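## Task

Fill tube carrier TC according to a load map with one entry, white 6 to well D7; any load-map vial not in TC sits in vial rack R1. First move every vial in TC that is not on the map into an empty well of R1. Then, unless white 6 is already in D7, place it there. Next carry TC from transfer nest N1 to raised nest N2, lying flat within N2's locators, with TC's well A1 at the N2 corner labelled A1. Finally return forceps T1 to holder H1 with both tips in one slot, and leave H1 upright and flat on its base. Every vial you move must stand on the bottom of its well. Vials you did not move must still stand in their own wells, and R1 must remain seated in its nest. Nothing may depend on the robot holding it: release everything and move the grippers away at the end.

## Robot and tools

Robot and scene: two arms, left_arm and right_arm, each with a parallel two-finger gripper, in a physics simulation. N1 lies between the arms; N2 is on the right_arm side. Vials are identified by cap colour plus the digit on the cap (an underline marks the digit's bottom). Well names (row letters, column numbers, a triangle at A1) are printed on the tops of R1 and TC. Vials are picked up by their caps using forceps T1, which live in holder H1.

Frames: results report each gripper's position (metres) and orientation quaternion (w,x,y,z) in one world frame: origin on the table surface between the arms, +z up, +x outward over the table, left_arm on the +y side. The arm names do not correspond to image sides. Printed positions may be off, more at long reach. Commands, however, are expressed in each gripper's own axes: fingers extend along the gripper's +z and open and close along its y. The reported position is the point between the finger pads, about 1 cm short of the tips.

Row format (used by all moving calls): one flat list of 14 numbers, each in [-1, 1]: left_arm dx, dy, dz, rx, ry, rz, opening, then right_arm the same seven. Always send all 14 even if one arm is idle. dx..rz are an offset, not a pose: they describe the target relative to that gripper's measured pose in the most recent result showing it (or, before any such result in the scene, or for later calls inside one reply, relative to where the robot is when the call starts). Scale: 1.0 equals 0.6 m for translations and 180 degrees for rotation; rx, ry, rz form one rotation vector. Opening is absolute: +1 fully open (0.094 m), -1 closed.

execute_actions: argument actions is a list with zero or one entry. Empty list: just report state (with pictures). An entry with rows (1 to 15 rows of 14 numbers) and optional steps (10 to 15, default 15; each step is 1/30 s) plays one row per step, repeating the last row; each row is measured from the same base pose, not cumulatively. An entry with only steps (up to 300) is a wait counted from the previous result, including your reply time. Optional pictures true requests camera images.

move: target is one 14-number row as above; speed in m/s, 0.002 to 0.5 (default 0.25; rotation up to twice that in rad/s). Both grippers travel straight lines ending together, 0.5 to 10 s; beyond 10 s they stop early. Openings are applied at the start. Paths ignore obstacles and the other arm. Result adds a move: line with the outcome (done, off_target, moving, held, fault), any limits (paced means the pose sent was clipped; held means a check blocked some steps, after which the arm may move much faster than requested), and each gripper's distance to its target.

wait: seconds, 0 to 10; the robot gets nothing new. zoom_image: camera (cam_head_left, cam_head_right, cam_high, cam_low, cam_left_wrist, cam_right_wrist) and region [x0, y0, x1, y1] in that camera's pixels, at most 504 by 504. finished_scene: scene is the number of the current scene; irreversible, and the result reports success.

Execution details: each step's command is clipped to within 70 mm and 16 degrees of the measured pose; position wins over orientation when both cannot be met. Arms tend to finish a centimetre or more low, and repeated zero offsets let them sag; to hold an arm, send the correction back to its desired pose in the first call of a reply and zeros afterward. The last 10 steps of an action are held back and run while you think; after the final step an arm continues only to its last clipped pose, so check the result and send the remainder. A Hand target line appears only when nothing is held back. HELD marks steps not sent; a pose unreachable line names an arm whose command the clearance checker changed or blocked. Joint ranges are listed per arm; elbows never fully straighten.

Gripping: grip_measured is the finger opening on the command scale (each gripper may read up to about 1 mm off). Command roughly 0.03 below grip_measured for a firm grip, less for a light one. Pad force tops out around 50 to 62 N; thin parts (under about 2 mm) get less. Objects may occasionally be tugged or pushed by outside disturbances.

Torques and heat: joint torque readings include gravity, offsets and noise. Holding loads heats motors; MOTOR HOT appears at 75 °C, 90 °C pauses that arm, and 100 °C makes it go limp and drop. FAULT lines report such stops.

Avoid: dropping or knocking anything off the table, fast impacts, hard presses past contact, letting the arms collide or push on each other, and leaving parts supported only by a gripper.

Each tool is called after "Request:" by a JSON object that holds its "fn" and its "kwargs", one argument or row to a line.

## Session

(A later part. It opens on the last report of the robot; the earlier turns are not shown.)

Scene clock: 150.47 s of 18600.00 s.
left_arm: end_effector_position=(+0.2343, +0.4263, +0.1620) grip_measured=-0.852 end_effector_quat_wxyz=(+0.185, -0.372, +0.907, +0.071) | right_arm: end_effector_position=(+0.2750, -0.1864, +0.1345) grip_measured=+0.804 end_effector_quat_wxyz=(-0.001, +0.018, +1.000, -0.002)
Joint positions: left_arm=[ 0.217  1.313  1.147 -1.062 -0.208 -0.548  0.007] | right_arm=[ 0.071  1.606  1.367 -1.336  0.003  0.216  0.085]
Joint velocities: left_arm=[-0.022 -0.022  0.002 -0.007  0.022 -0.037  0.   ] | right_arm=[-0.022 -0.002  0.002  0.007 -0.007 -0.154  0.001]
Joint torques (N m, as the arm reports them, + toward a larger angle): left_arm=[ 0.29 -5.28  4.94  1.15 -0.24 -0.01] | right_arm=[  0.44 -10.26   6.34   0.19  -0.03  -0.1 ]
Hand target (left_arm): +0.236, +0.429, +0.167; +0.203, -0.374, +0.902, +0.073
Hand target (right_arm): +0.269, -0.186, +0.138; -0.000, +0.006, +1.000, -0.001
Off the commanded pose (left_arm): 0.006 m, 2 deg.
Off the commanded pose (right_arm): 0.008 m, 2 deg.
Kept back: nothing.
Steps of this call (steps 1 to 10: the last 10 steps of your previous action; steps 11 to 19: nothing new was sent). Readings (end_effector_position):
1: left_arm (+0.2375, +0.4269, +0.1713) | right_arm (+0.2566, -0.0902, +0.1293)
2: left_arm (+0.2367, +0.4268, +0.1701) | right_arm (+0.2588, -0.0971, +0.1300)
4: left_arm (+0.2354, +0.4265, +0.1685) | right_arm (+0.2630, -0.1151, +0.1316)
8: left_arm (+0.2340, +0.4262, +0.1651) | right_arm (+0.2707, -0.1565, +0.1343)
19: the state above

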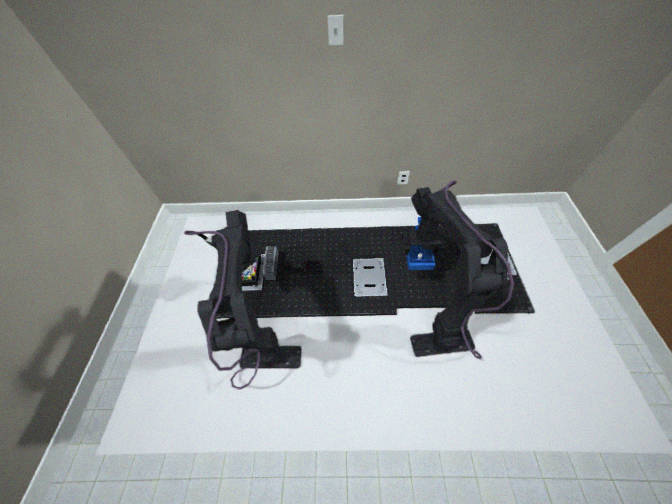

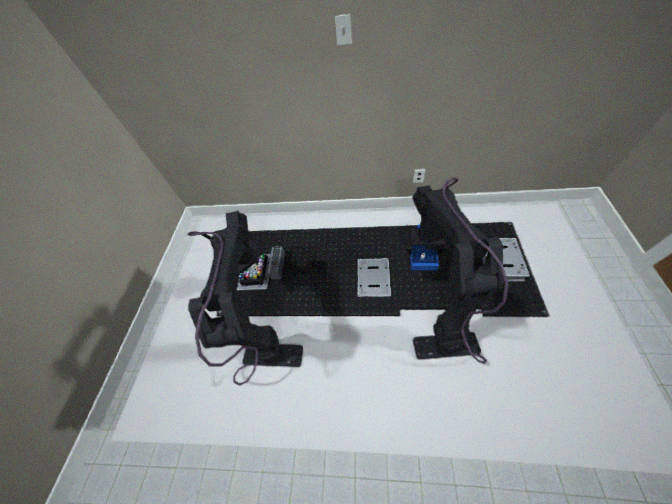

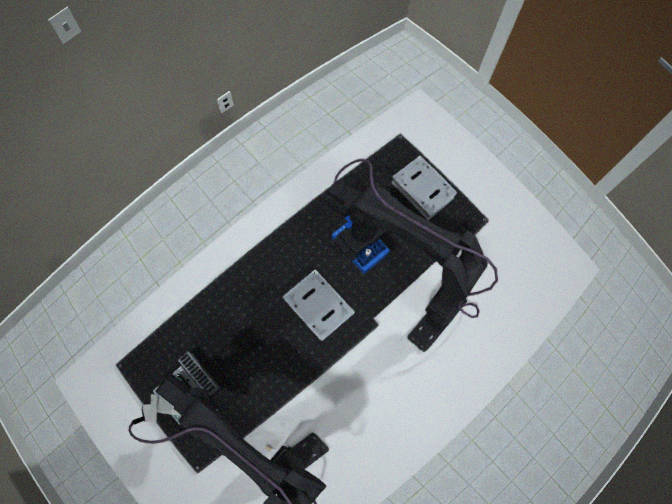

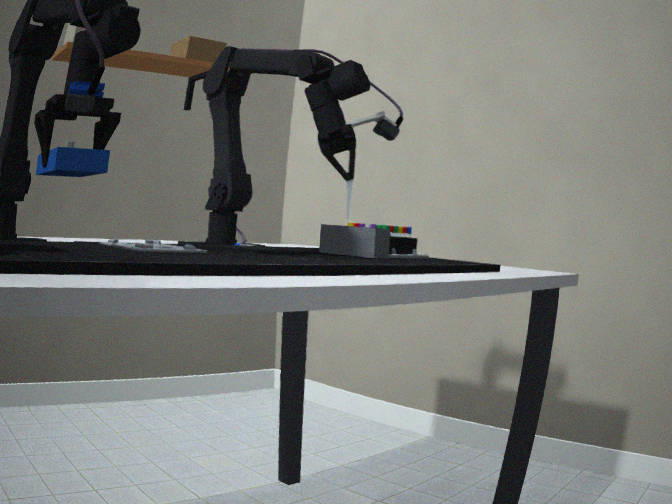

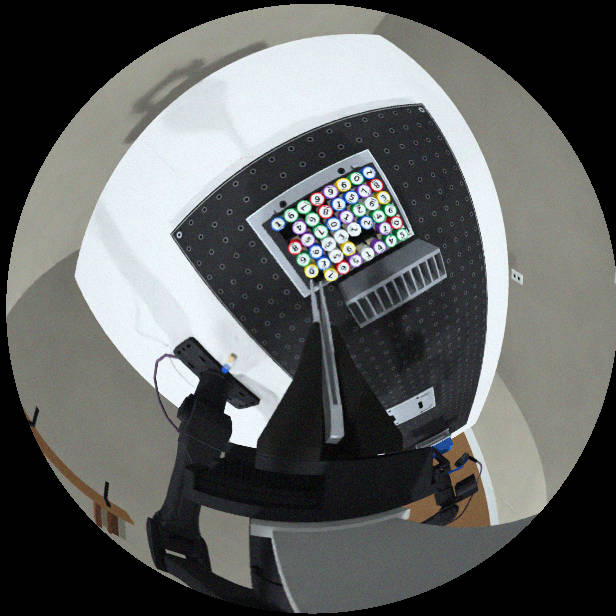

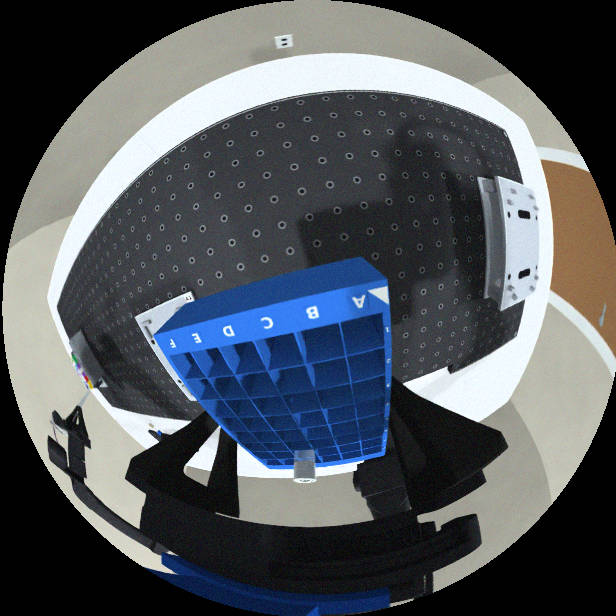

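Request:
{"fn": "execute_actions", "kwargs": {
  "actions": []
}}

Request:
{"fn": "zoom_image", "kwargs": {
  "camera": "cam_left_wrist",
  "region": [160, 310, 290, 440]
}}

Request:
{"fn": "zoom_image", "kwargs": {
  "camera": "cam_high",
  "region": [200, 384, 360, 504]
}}

Scene clock: 150.90 s of 18600.00 s.
left_arm: end_effector_position=(+0.2347, +0.4264, +0.1621) grip_measured=-0.852 end_effector_quat_wxyz=(+0.185, -0.372, +0.907, +0.071) | right_arm: end_effector_position=(+0.2750, -0.1864, +0.1345) grip_measured=+0.804 end_effector_quat_wxyz=(-0.001, +0.011, +1.000, -0.002)
Joint positions: left_arm=[ 0.217  1.313  1.147 -1.06  -0.208 -0.548  0.007] | right_arm=[ 0.071  1.606  1.367 -1.336  0.003  0.202  0.085]
Joint velocities: left_arm=[ 0.017  0.007  0.002  0.022  0.007  0.037 -0.   ] | right_arm=[ 0.012 -0.007 -0.002  0.007  0.007  0.007  0.   ]
Joint torques (N m, as the arm reports them, + toward a larger angle): left_arm=[ 0.26 -5.25  4.98  1.2  -0.23  0.02] | right_arm=[  0.37 -10.24   6.34   0.21  -0.01  -0.08]
Hand target (left_arm): +0.236, +0.429, +0.167; +0.203, -0.374, +0.902, +0.073
Hand target (right_arm): +0.269, -0.186, +0.138; -0.000, +0.006, +1.000, -0.001
Off the commanded pose (left_arm): 0.006 m, 2 deg.
Off the commanded pose (right_arm): 0.008 m, 1 deg.
Kept back: nothing.
Steps of this call (steps 1 to 13: nothing new was sent). Readings (end_effector_position):
1: left_arm (+0.2344, +0.4263, +0.1620) | right_arm (+0.2750, -0.1864, +0.1345)
2: left_arm (+0.2345, +0.4263, +0.1620) | right_arm (+0.2750, -0.1864, +0.1345)
4: left_arm (+0.2346, +0.4263, +0.1621) | right_arm (+0.2750, -0.1864, +0.1345)
8: left_arm (+0.2347, +0.4264, +0.1621) | right_arm (+0.2750, -0.1864, +0.1345)
13: the state above

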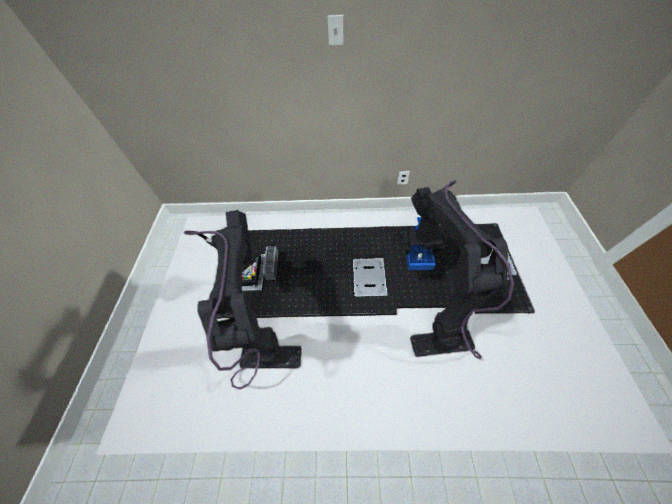

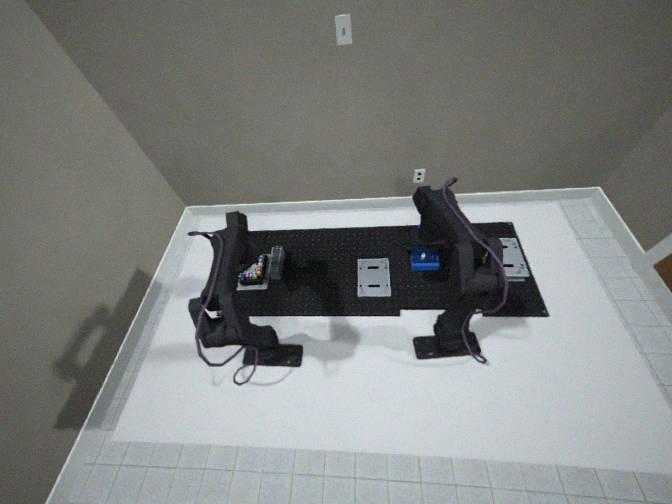

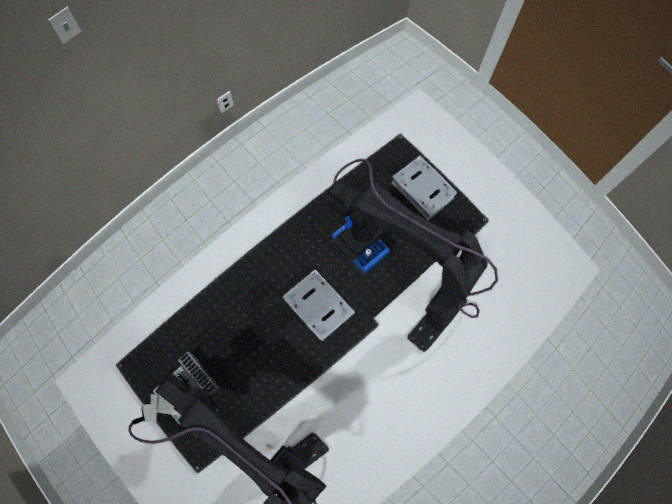

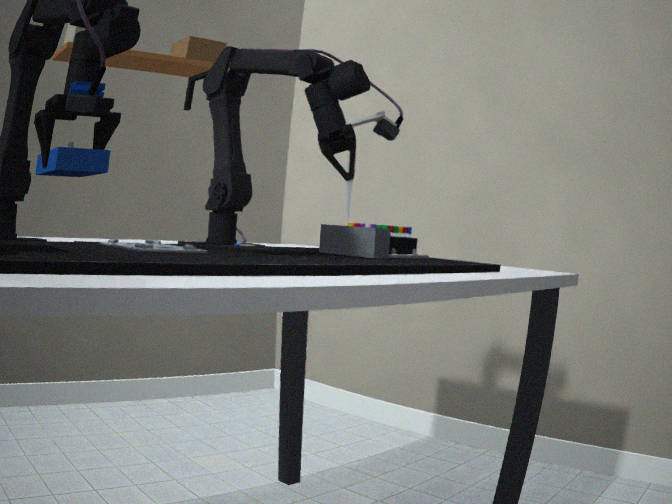

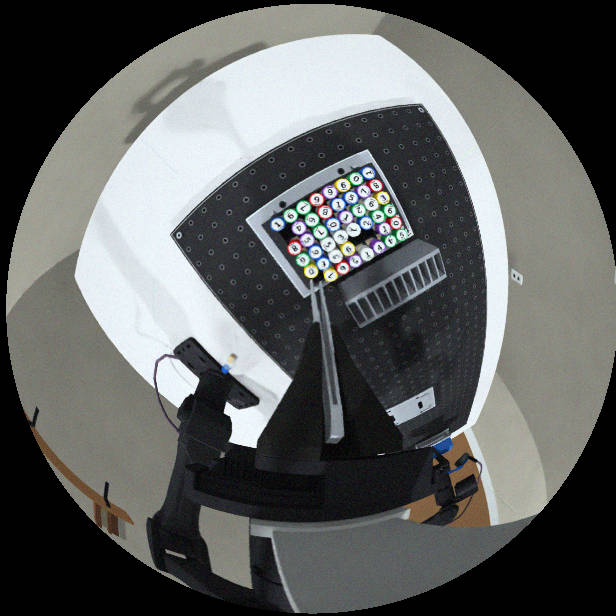

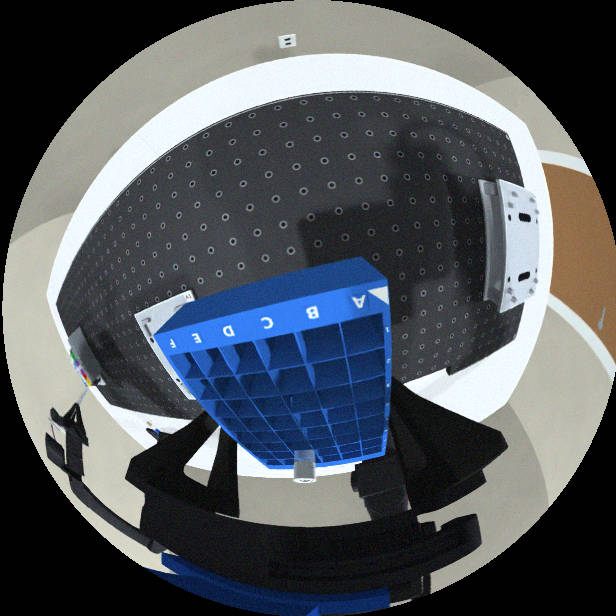

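Region (160, 310, 290, 440) of cam_left_wrist's 616x616 image, scaled by 3.877, with more detail than that image has.

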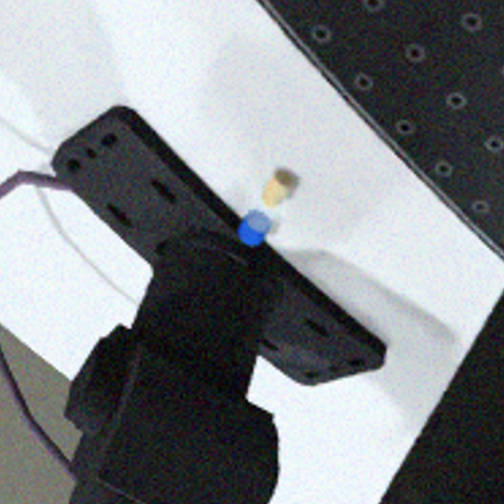

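Region (200, 384, 360, 504) of cam_high's 672x504 image, scaled by 3.150, with more detail than that image has; it fills the top 378 rows of this view, and the rest is white.

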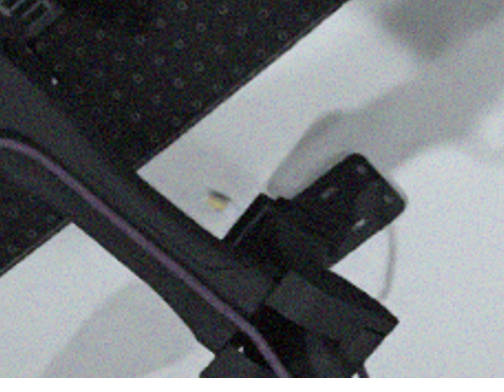

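Request:
{"fn": "move", "kwargs": {
  "target": [0.232,0.0545,-0.1218,0.0539,0.1034,0.2425,-0.765,-0.0495,-0.355,-0.016,-0.0013,-0.0025,-0.007,0.775],
  "speed": 0.25
}}

Scene clock: 159.63 s of 18600.00 s.
left_arm: end_effector_position=(+0.1086, +0.3422, +0.1752) grip_measured=-0.767 end_effector_quat_wxyz=(+0.042, -0.007, +0.999, +0.003) | right_arm: end_effector_position=(+0.2972, -0.3935, +0.1398) grip_measured=+0.804 end_effector_quat_wxyz=(-0.003, +0.002, +1.000, +0.003)
Joint positions: left_arm=[ 0.068  1.043  1.109 -1.554 -0.003  0.032  0.011] | right_arm=[-0.597  1.828  1.645 -1.397 -0.003 -0.483  0.085]
Joint velocities: left_arm=[ 0.017 -0.012 -0.022 -0.037  0.022  0.022  0.   ] | right_arm=[-0.007 -0.002 -0.017  0.007 -0.007 -0.051 -0.001]
Joint torques (N m, as the arm reports them, + toward a larger angle): left_arm=[-0.63 -2.46  4.07  0.37  0.16  0.09] | right_arm=[-0.39 -9.42  9.28  0.2  -0.07 -0.09]
Hand target (left_arm): +0.102, +0.339, +0.174; +0.039, +0.001, +0.999, -0.002
Hand target (right_arm): +0.301, -0.395, +0.143; +0.001, +0.001, +1.000, +0.006
Off the commanded pose (left_arm): 0.009 m, 2 deg.
Off the commanded pose (right_arm): 0.009 m, 1 deg.
joint sent to its limit (left arm) — the command would take joint 4 (wrist pitch) past its lower limit, so that joint was sent only as far as its limit.
Kept back: nothing.
After step 90, 3.50 s passed at rest.
move: done

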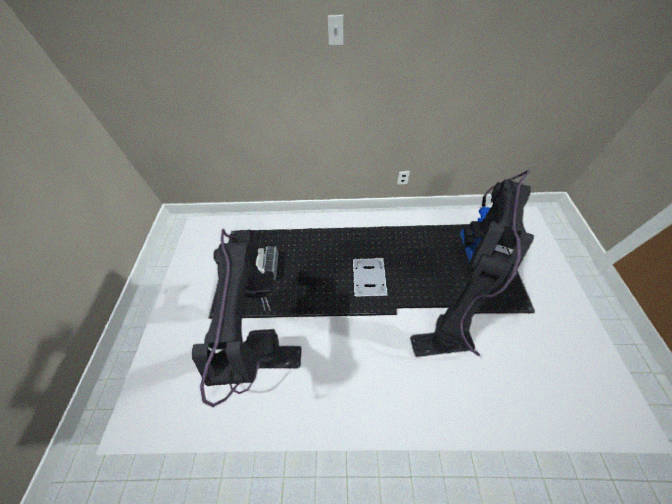

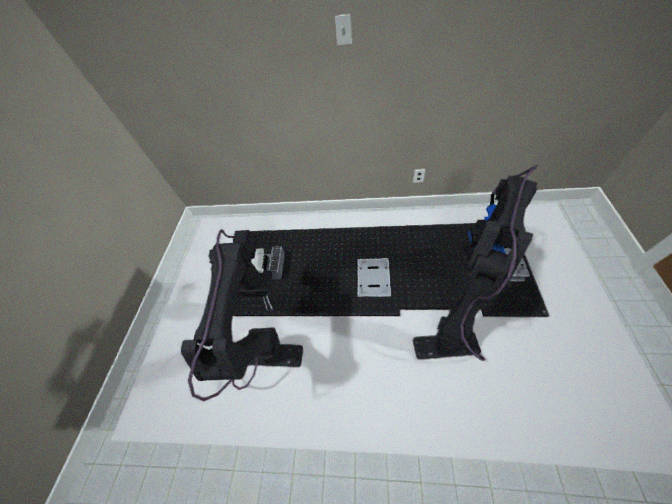

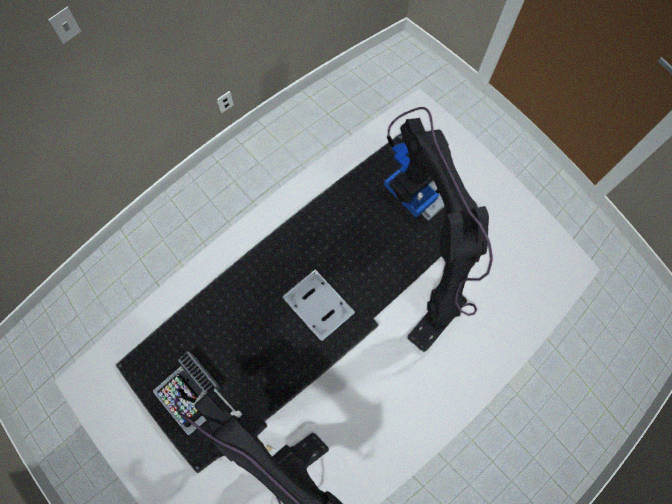

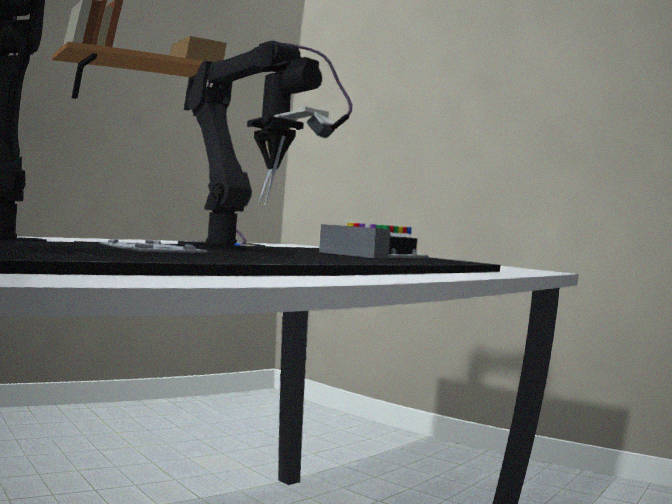

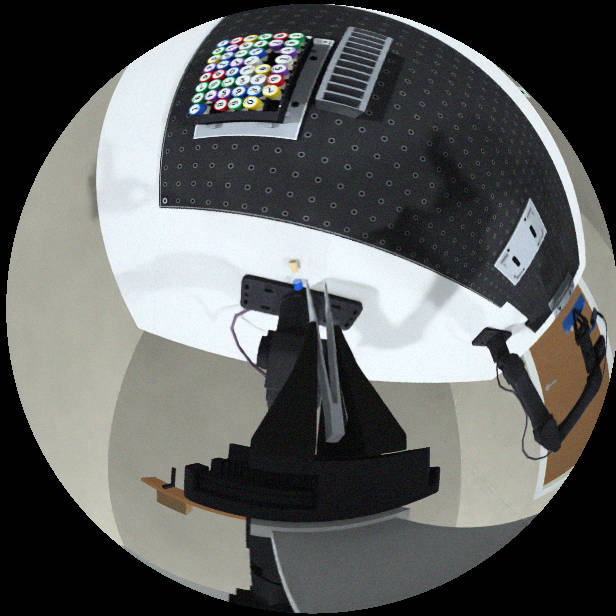

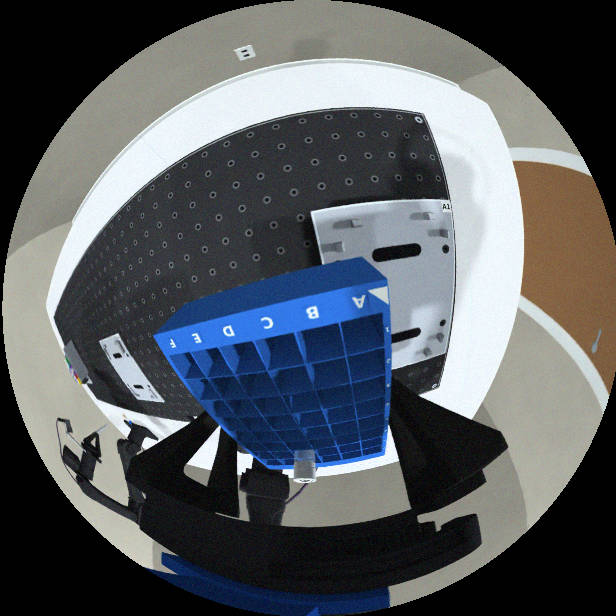

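Request:
{"fn": "move", "kwargs": {
  "target": [0.0942,0.059,0.096,-0.0035,0.0268,-0.123,-0.765,-0.009,-0.147,-0.004,0.002,-0.003,-0.0013,0.775],
  "speed": 0.15
}}

Request:
{"fn": "zoom_image", "kwargs": {
  "camera": "cam_left_wrist",
  "region": [260, 230, 370, 340]
}}

Request:
{"fn": "zoom_image", "kwargs": {
  "camera": "cam_right_wrist",
  "region": [140, 160, 440, 400]
}}

Scene clock: 165.67 s of 18600.00 s.
left_arm: end_effector_position=(+0.0525, +0.3735, +0.1143) grip_measured=-0.767 end_effector_quat_wxyz=(-0.018, -0.199, +0.980, -0.002) | right_arm: end_effector_position=(+0.3024, -0.4768, +0.1394) grip_measured=+0.804 end_effector_quat_wxyz=(-0.000, +0.000, +1.000, +0.002)
Joint positions: left_arm=[ 0.416  0.917  0.814 -1.505 -0.003 -0.006  0.011] | right_arm=[-0.782  2.032  1.922 -1.464 -0.003 -0.672  0.085]
Joint velocities: left_arm=[-0.012 -0.012  0.012 -0.051 -0.066 -0.037 -0.   ] | right_arm=[ 0.017  0.002  0.012 -0.022  0.022 -0.037  0.001]
Joint torques (N m, as the arm reports them, + toward a larger angle): left_arm=[ 0.74 -1.66  4.23  0.5   0.01  0.09] | right_arm=[ -0.58 -11.51   9.15   0.2   -0.02  -0.09]
Hand target (left_arm): +0.056, +0.376, +0.113; -0.002, -0.199, +0.980, +0.001
Hand target (right_arm): +0.303, -0.481, +0.142; +0.002, +0.000, +1.000, +0.002
Off the commanded pose (left_arm): 0.006 m, 2 deg.
Off the commanded pose (right_arm): 0.005 m, 0 deg.
Kept back: nothing.
After step 90, 1.27 s passed at rest.
move: done

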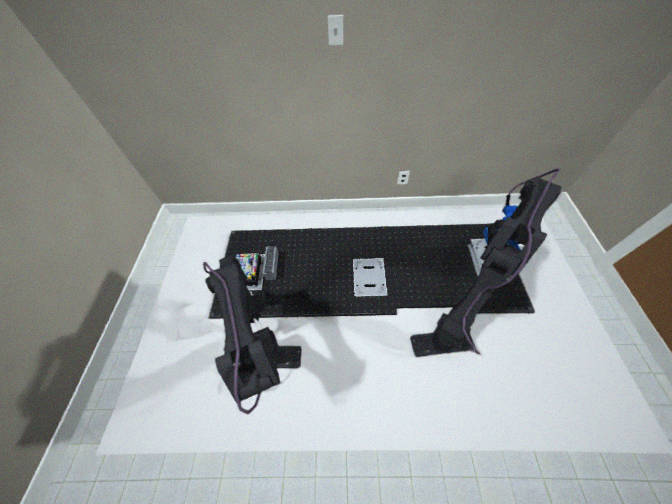

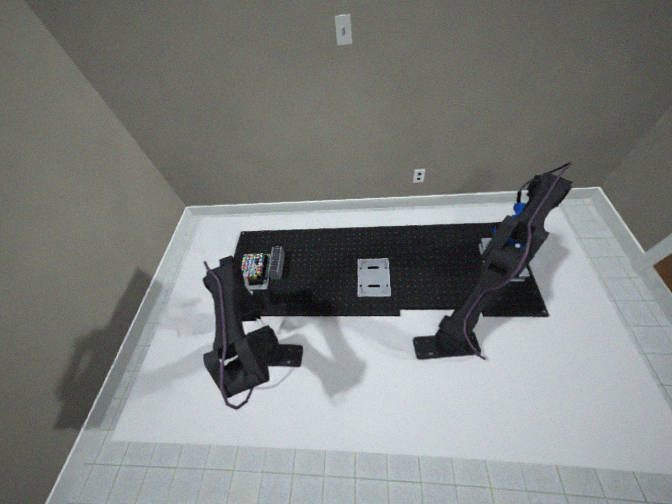

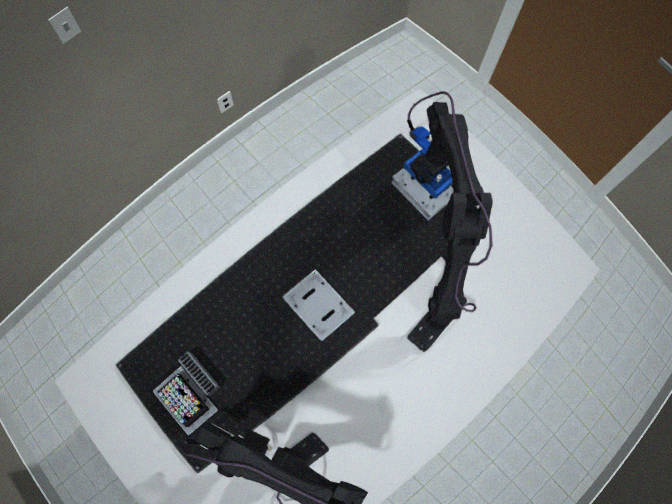

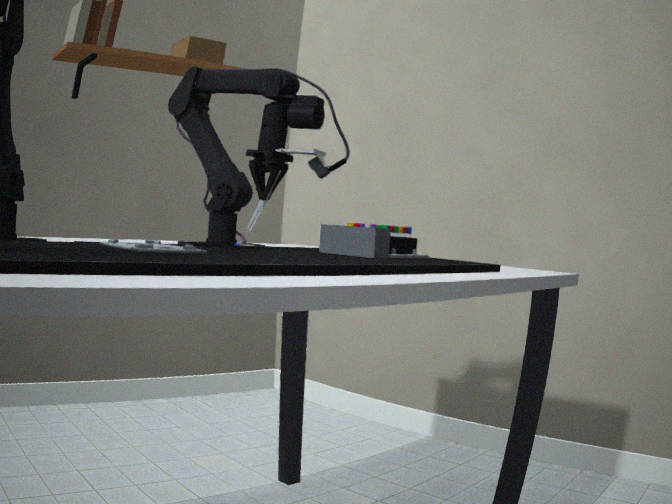

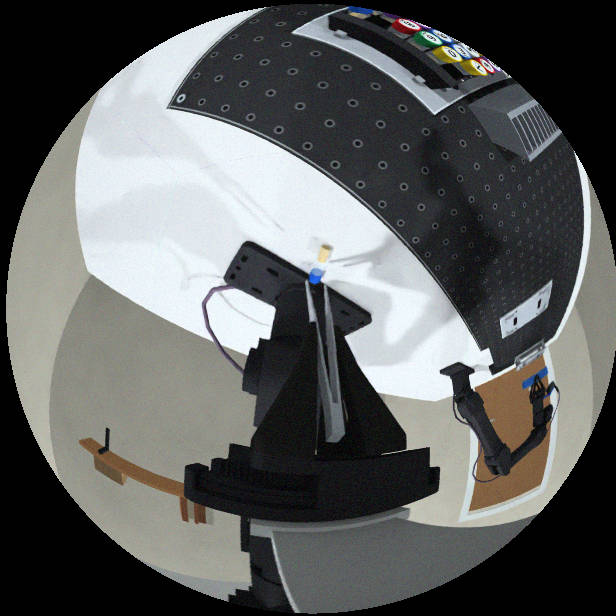

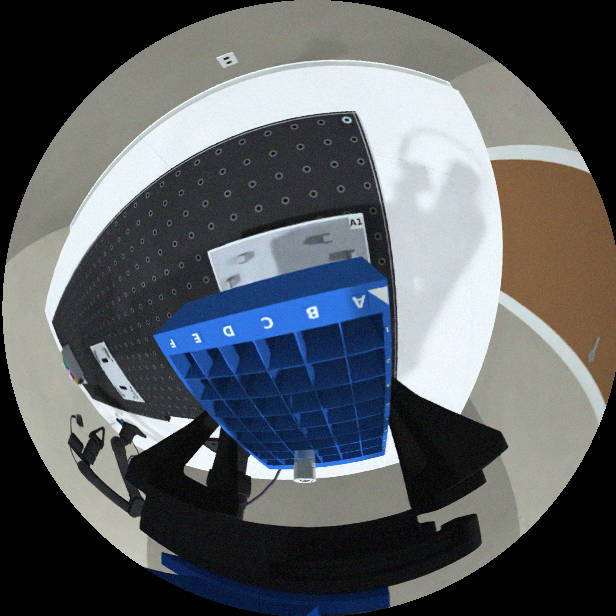

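Region (260, 230, 370, 340) of cam_left_wrist's 616x616 image, scaled by 4.582, with more detail than that image has.

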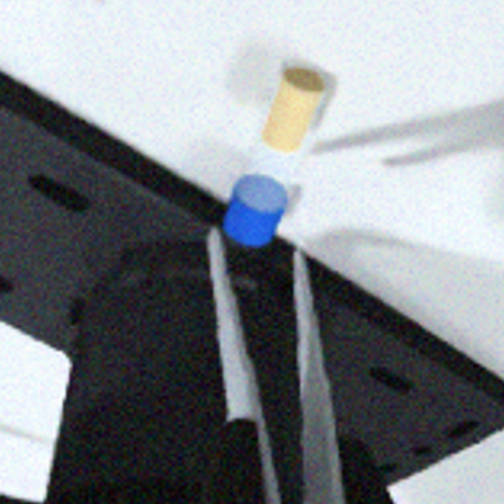

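Region (140, 160, 440, 400) of cam_right_wrist's 616x616 image, scaled by 1.680, with more detail than that image has; it fills the top 403 rows of this view, and the rest is white.

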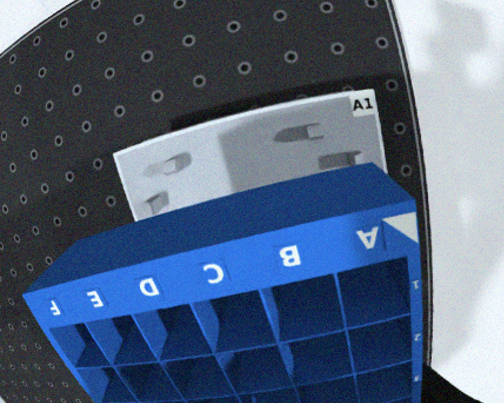

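Request:
{"fn": "move", "kwargs": {
  "target": [-0.0186,0.0018,0.04,0.0002,-0.0104,0,-0.765,0.0185,-0.0052,0.078,-0.0025,0.0045,0,0.775],
  "speed": 0.06
}}

Request:
{"fn": "zoom_image", "kwargs": {
  "camera": "cam_left_wrist",
  "region": [270, 240, 360, 330]
}}

Request:
{"fn": "zoom_image", "kwargs": {
  "camera": "cam_right_wrist",
  "region": [140, 160, 440, 400]
}}

Scene clock: 169.33 s of 18600.00 s.
left_arm: end_effector_position=(+0.0590, +0.3762, +0.0930) grip_measured=-0.767 end_effector_quat_wxyz=(-0.009, -0.198, +0.980, -0.000) | right_arm: end_effector_position=(+0.2946, -0.4763, +0.0894) grip_measured=+0.804 end_effector_quat_wxyz=(-0.013, -0.001, +1.000, +0.012)
Joint positions: left_arm=[ 0.416  0.917  0.729 -1.4   -0.003 -0.004  0.011] | right_arm=[-0.793  2.032  1.722 -1.297 -0.003 -0.688  0.085]
Joint velocities: left_arm=[-0.022 -0.012 -0.017 -0.051  0.051 -0.007  0.   ] | right_arm=[-0.002 -0.002  0.002 -0.037 -0.022  0.022  0.   ]
Joint torques (N m, as the arm reports them, + toward a larger angle): left_arm=[ 0.89 -0.29  4.3   0.52  0.02  0.08] | right_arm=[ -0.77 -13.86   6.42   0.31   0.03  -0.1 ]
Hand target (left_arm): +0.061, +0.379, +0.090; -0.002, -0.199, +0.980, +0.001
Hand target (right_arm): +0.292, -0.480, +0.093; -0.008, +0.000, +1.000, +0.006
Off the commanded pose (left_arm): 0.005 m, 1 deg.
Off the commanded pose (right_arm): 0.006 m, 1 deg.
Kept back: nothing.
move: done

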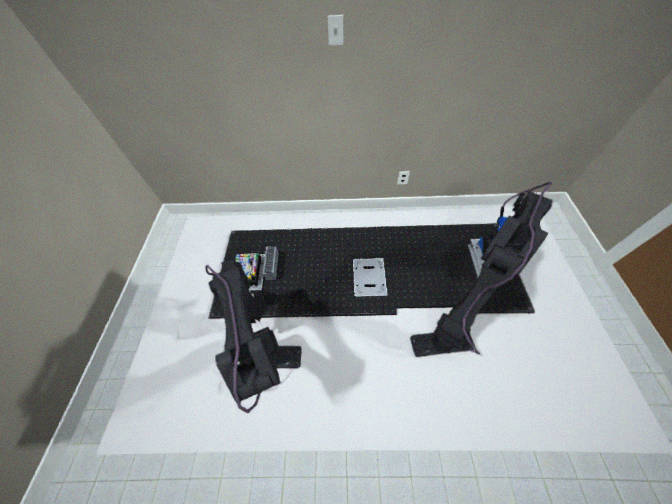

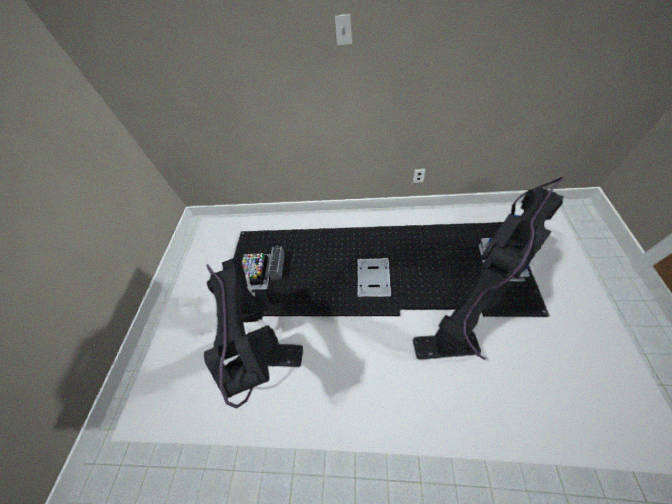

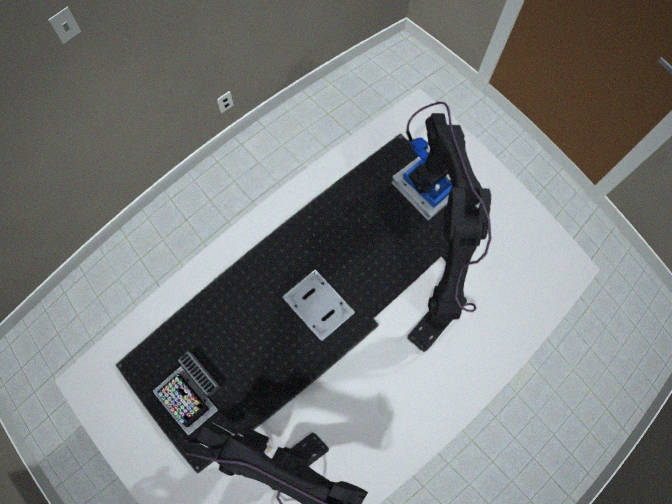

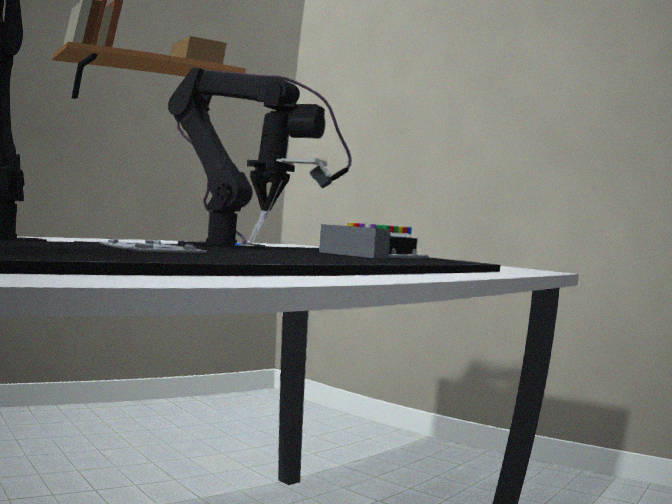

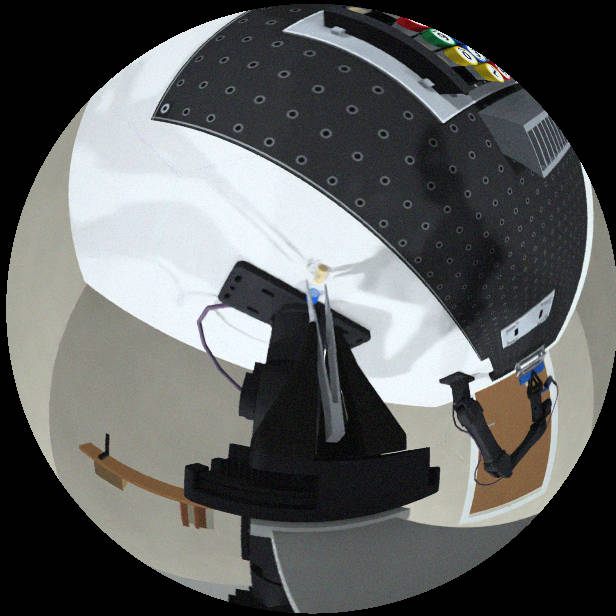

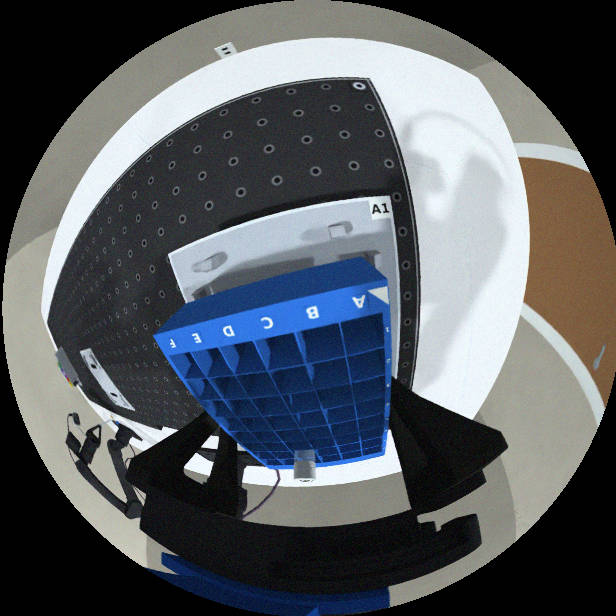

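Region (270, 240, 360, 330) of cam_left_wrist's 616x616 image, scaled by 5.600, with more detail than that image has.

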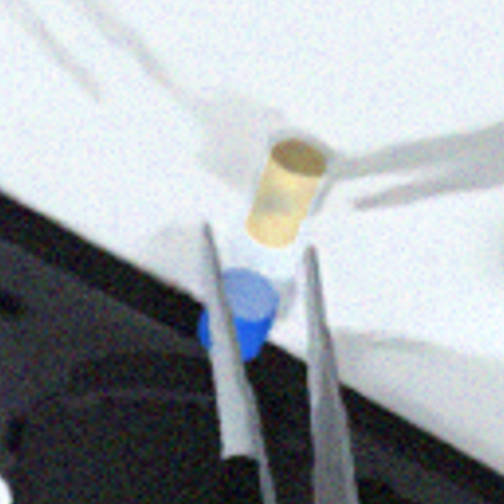

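Region (140, 160, 440, 400) of cam_right_wrist's 616x616 image, scaled by 1.680, with more detail than that image has; it fills the top 403 rows of this view, and the rest is white.

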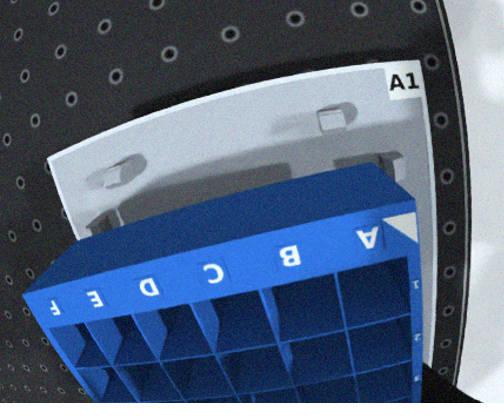

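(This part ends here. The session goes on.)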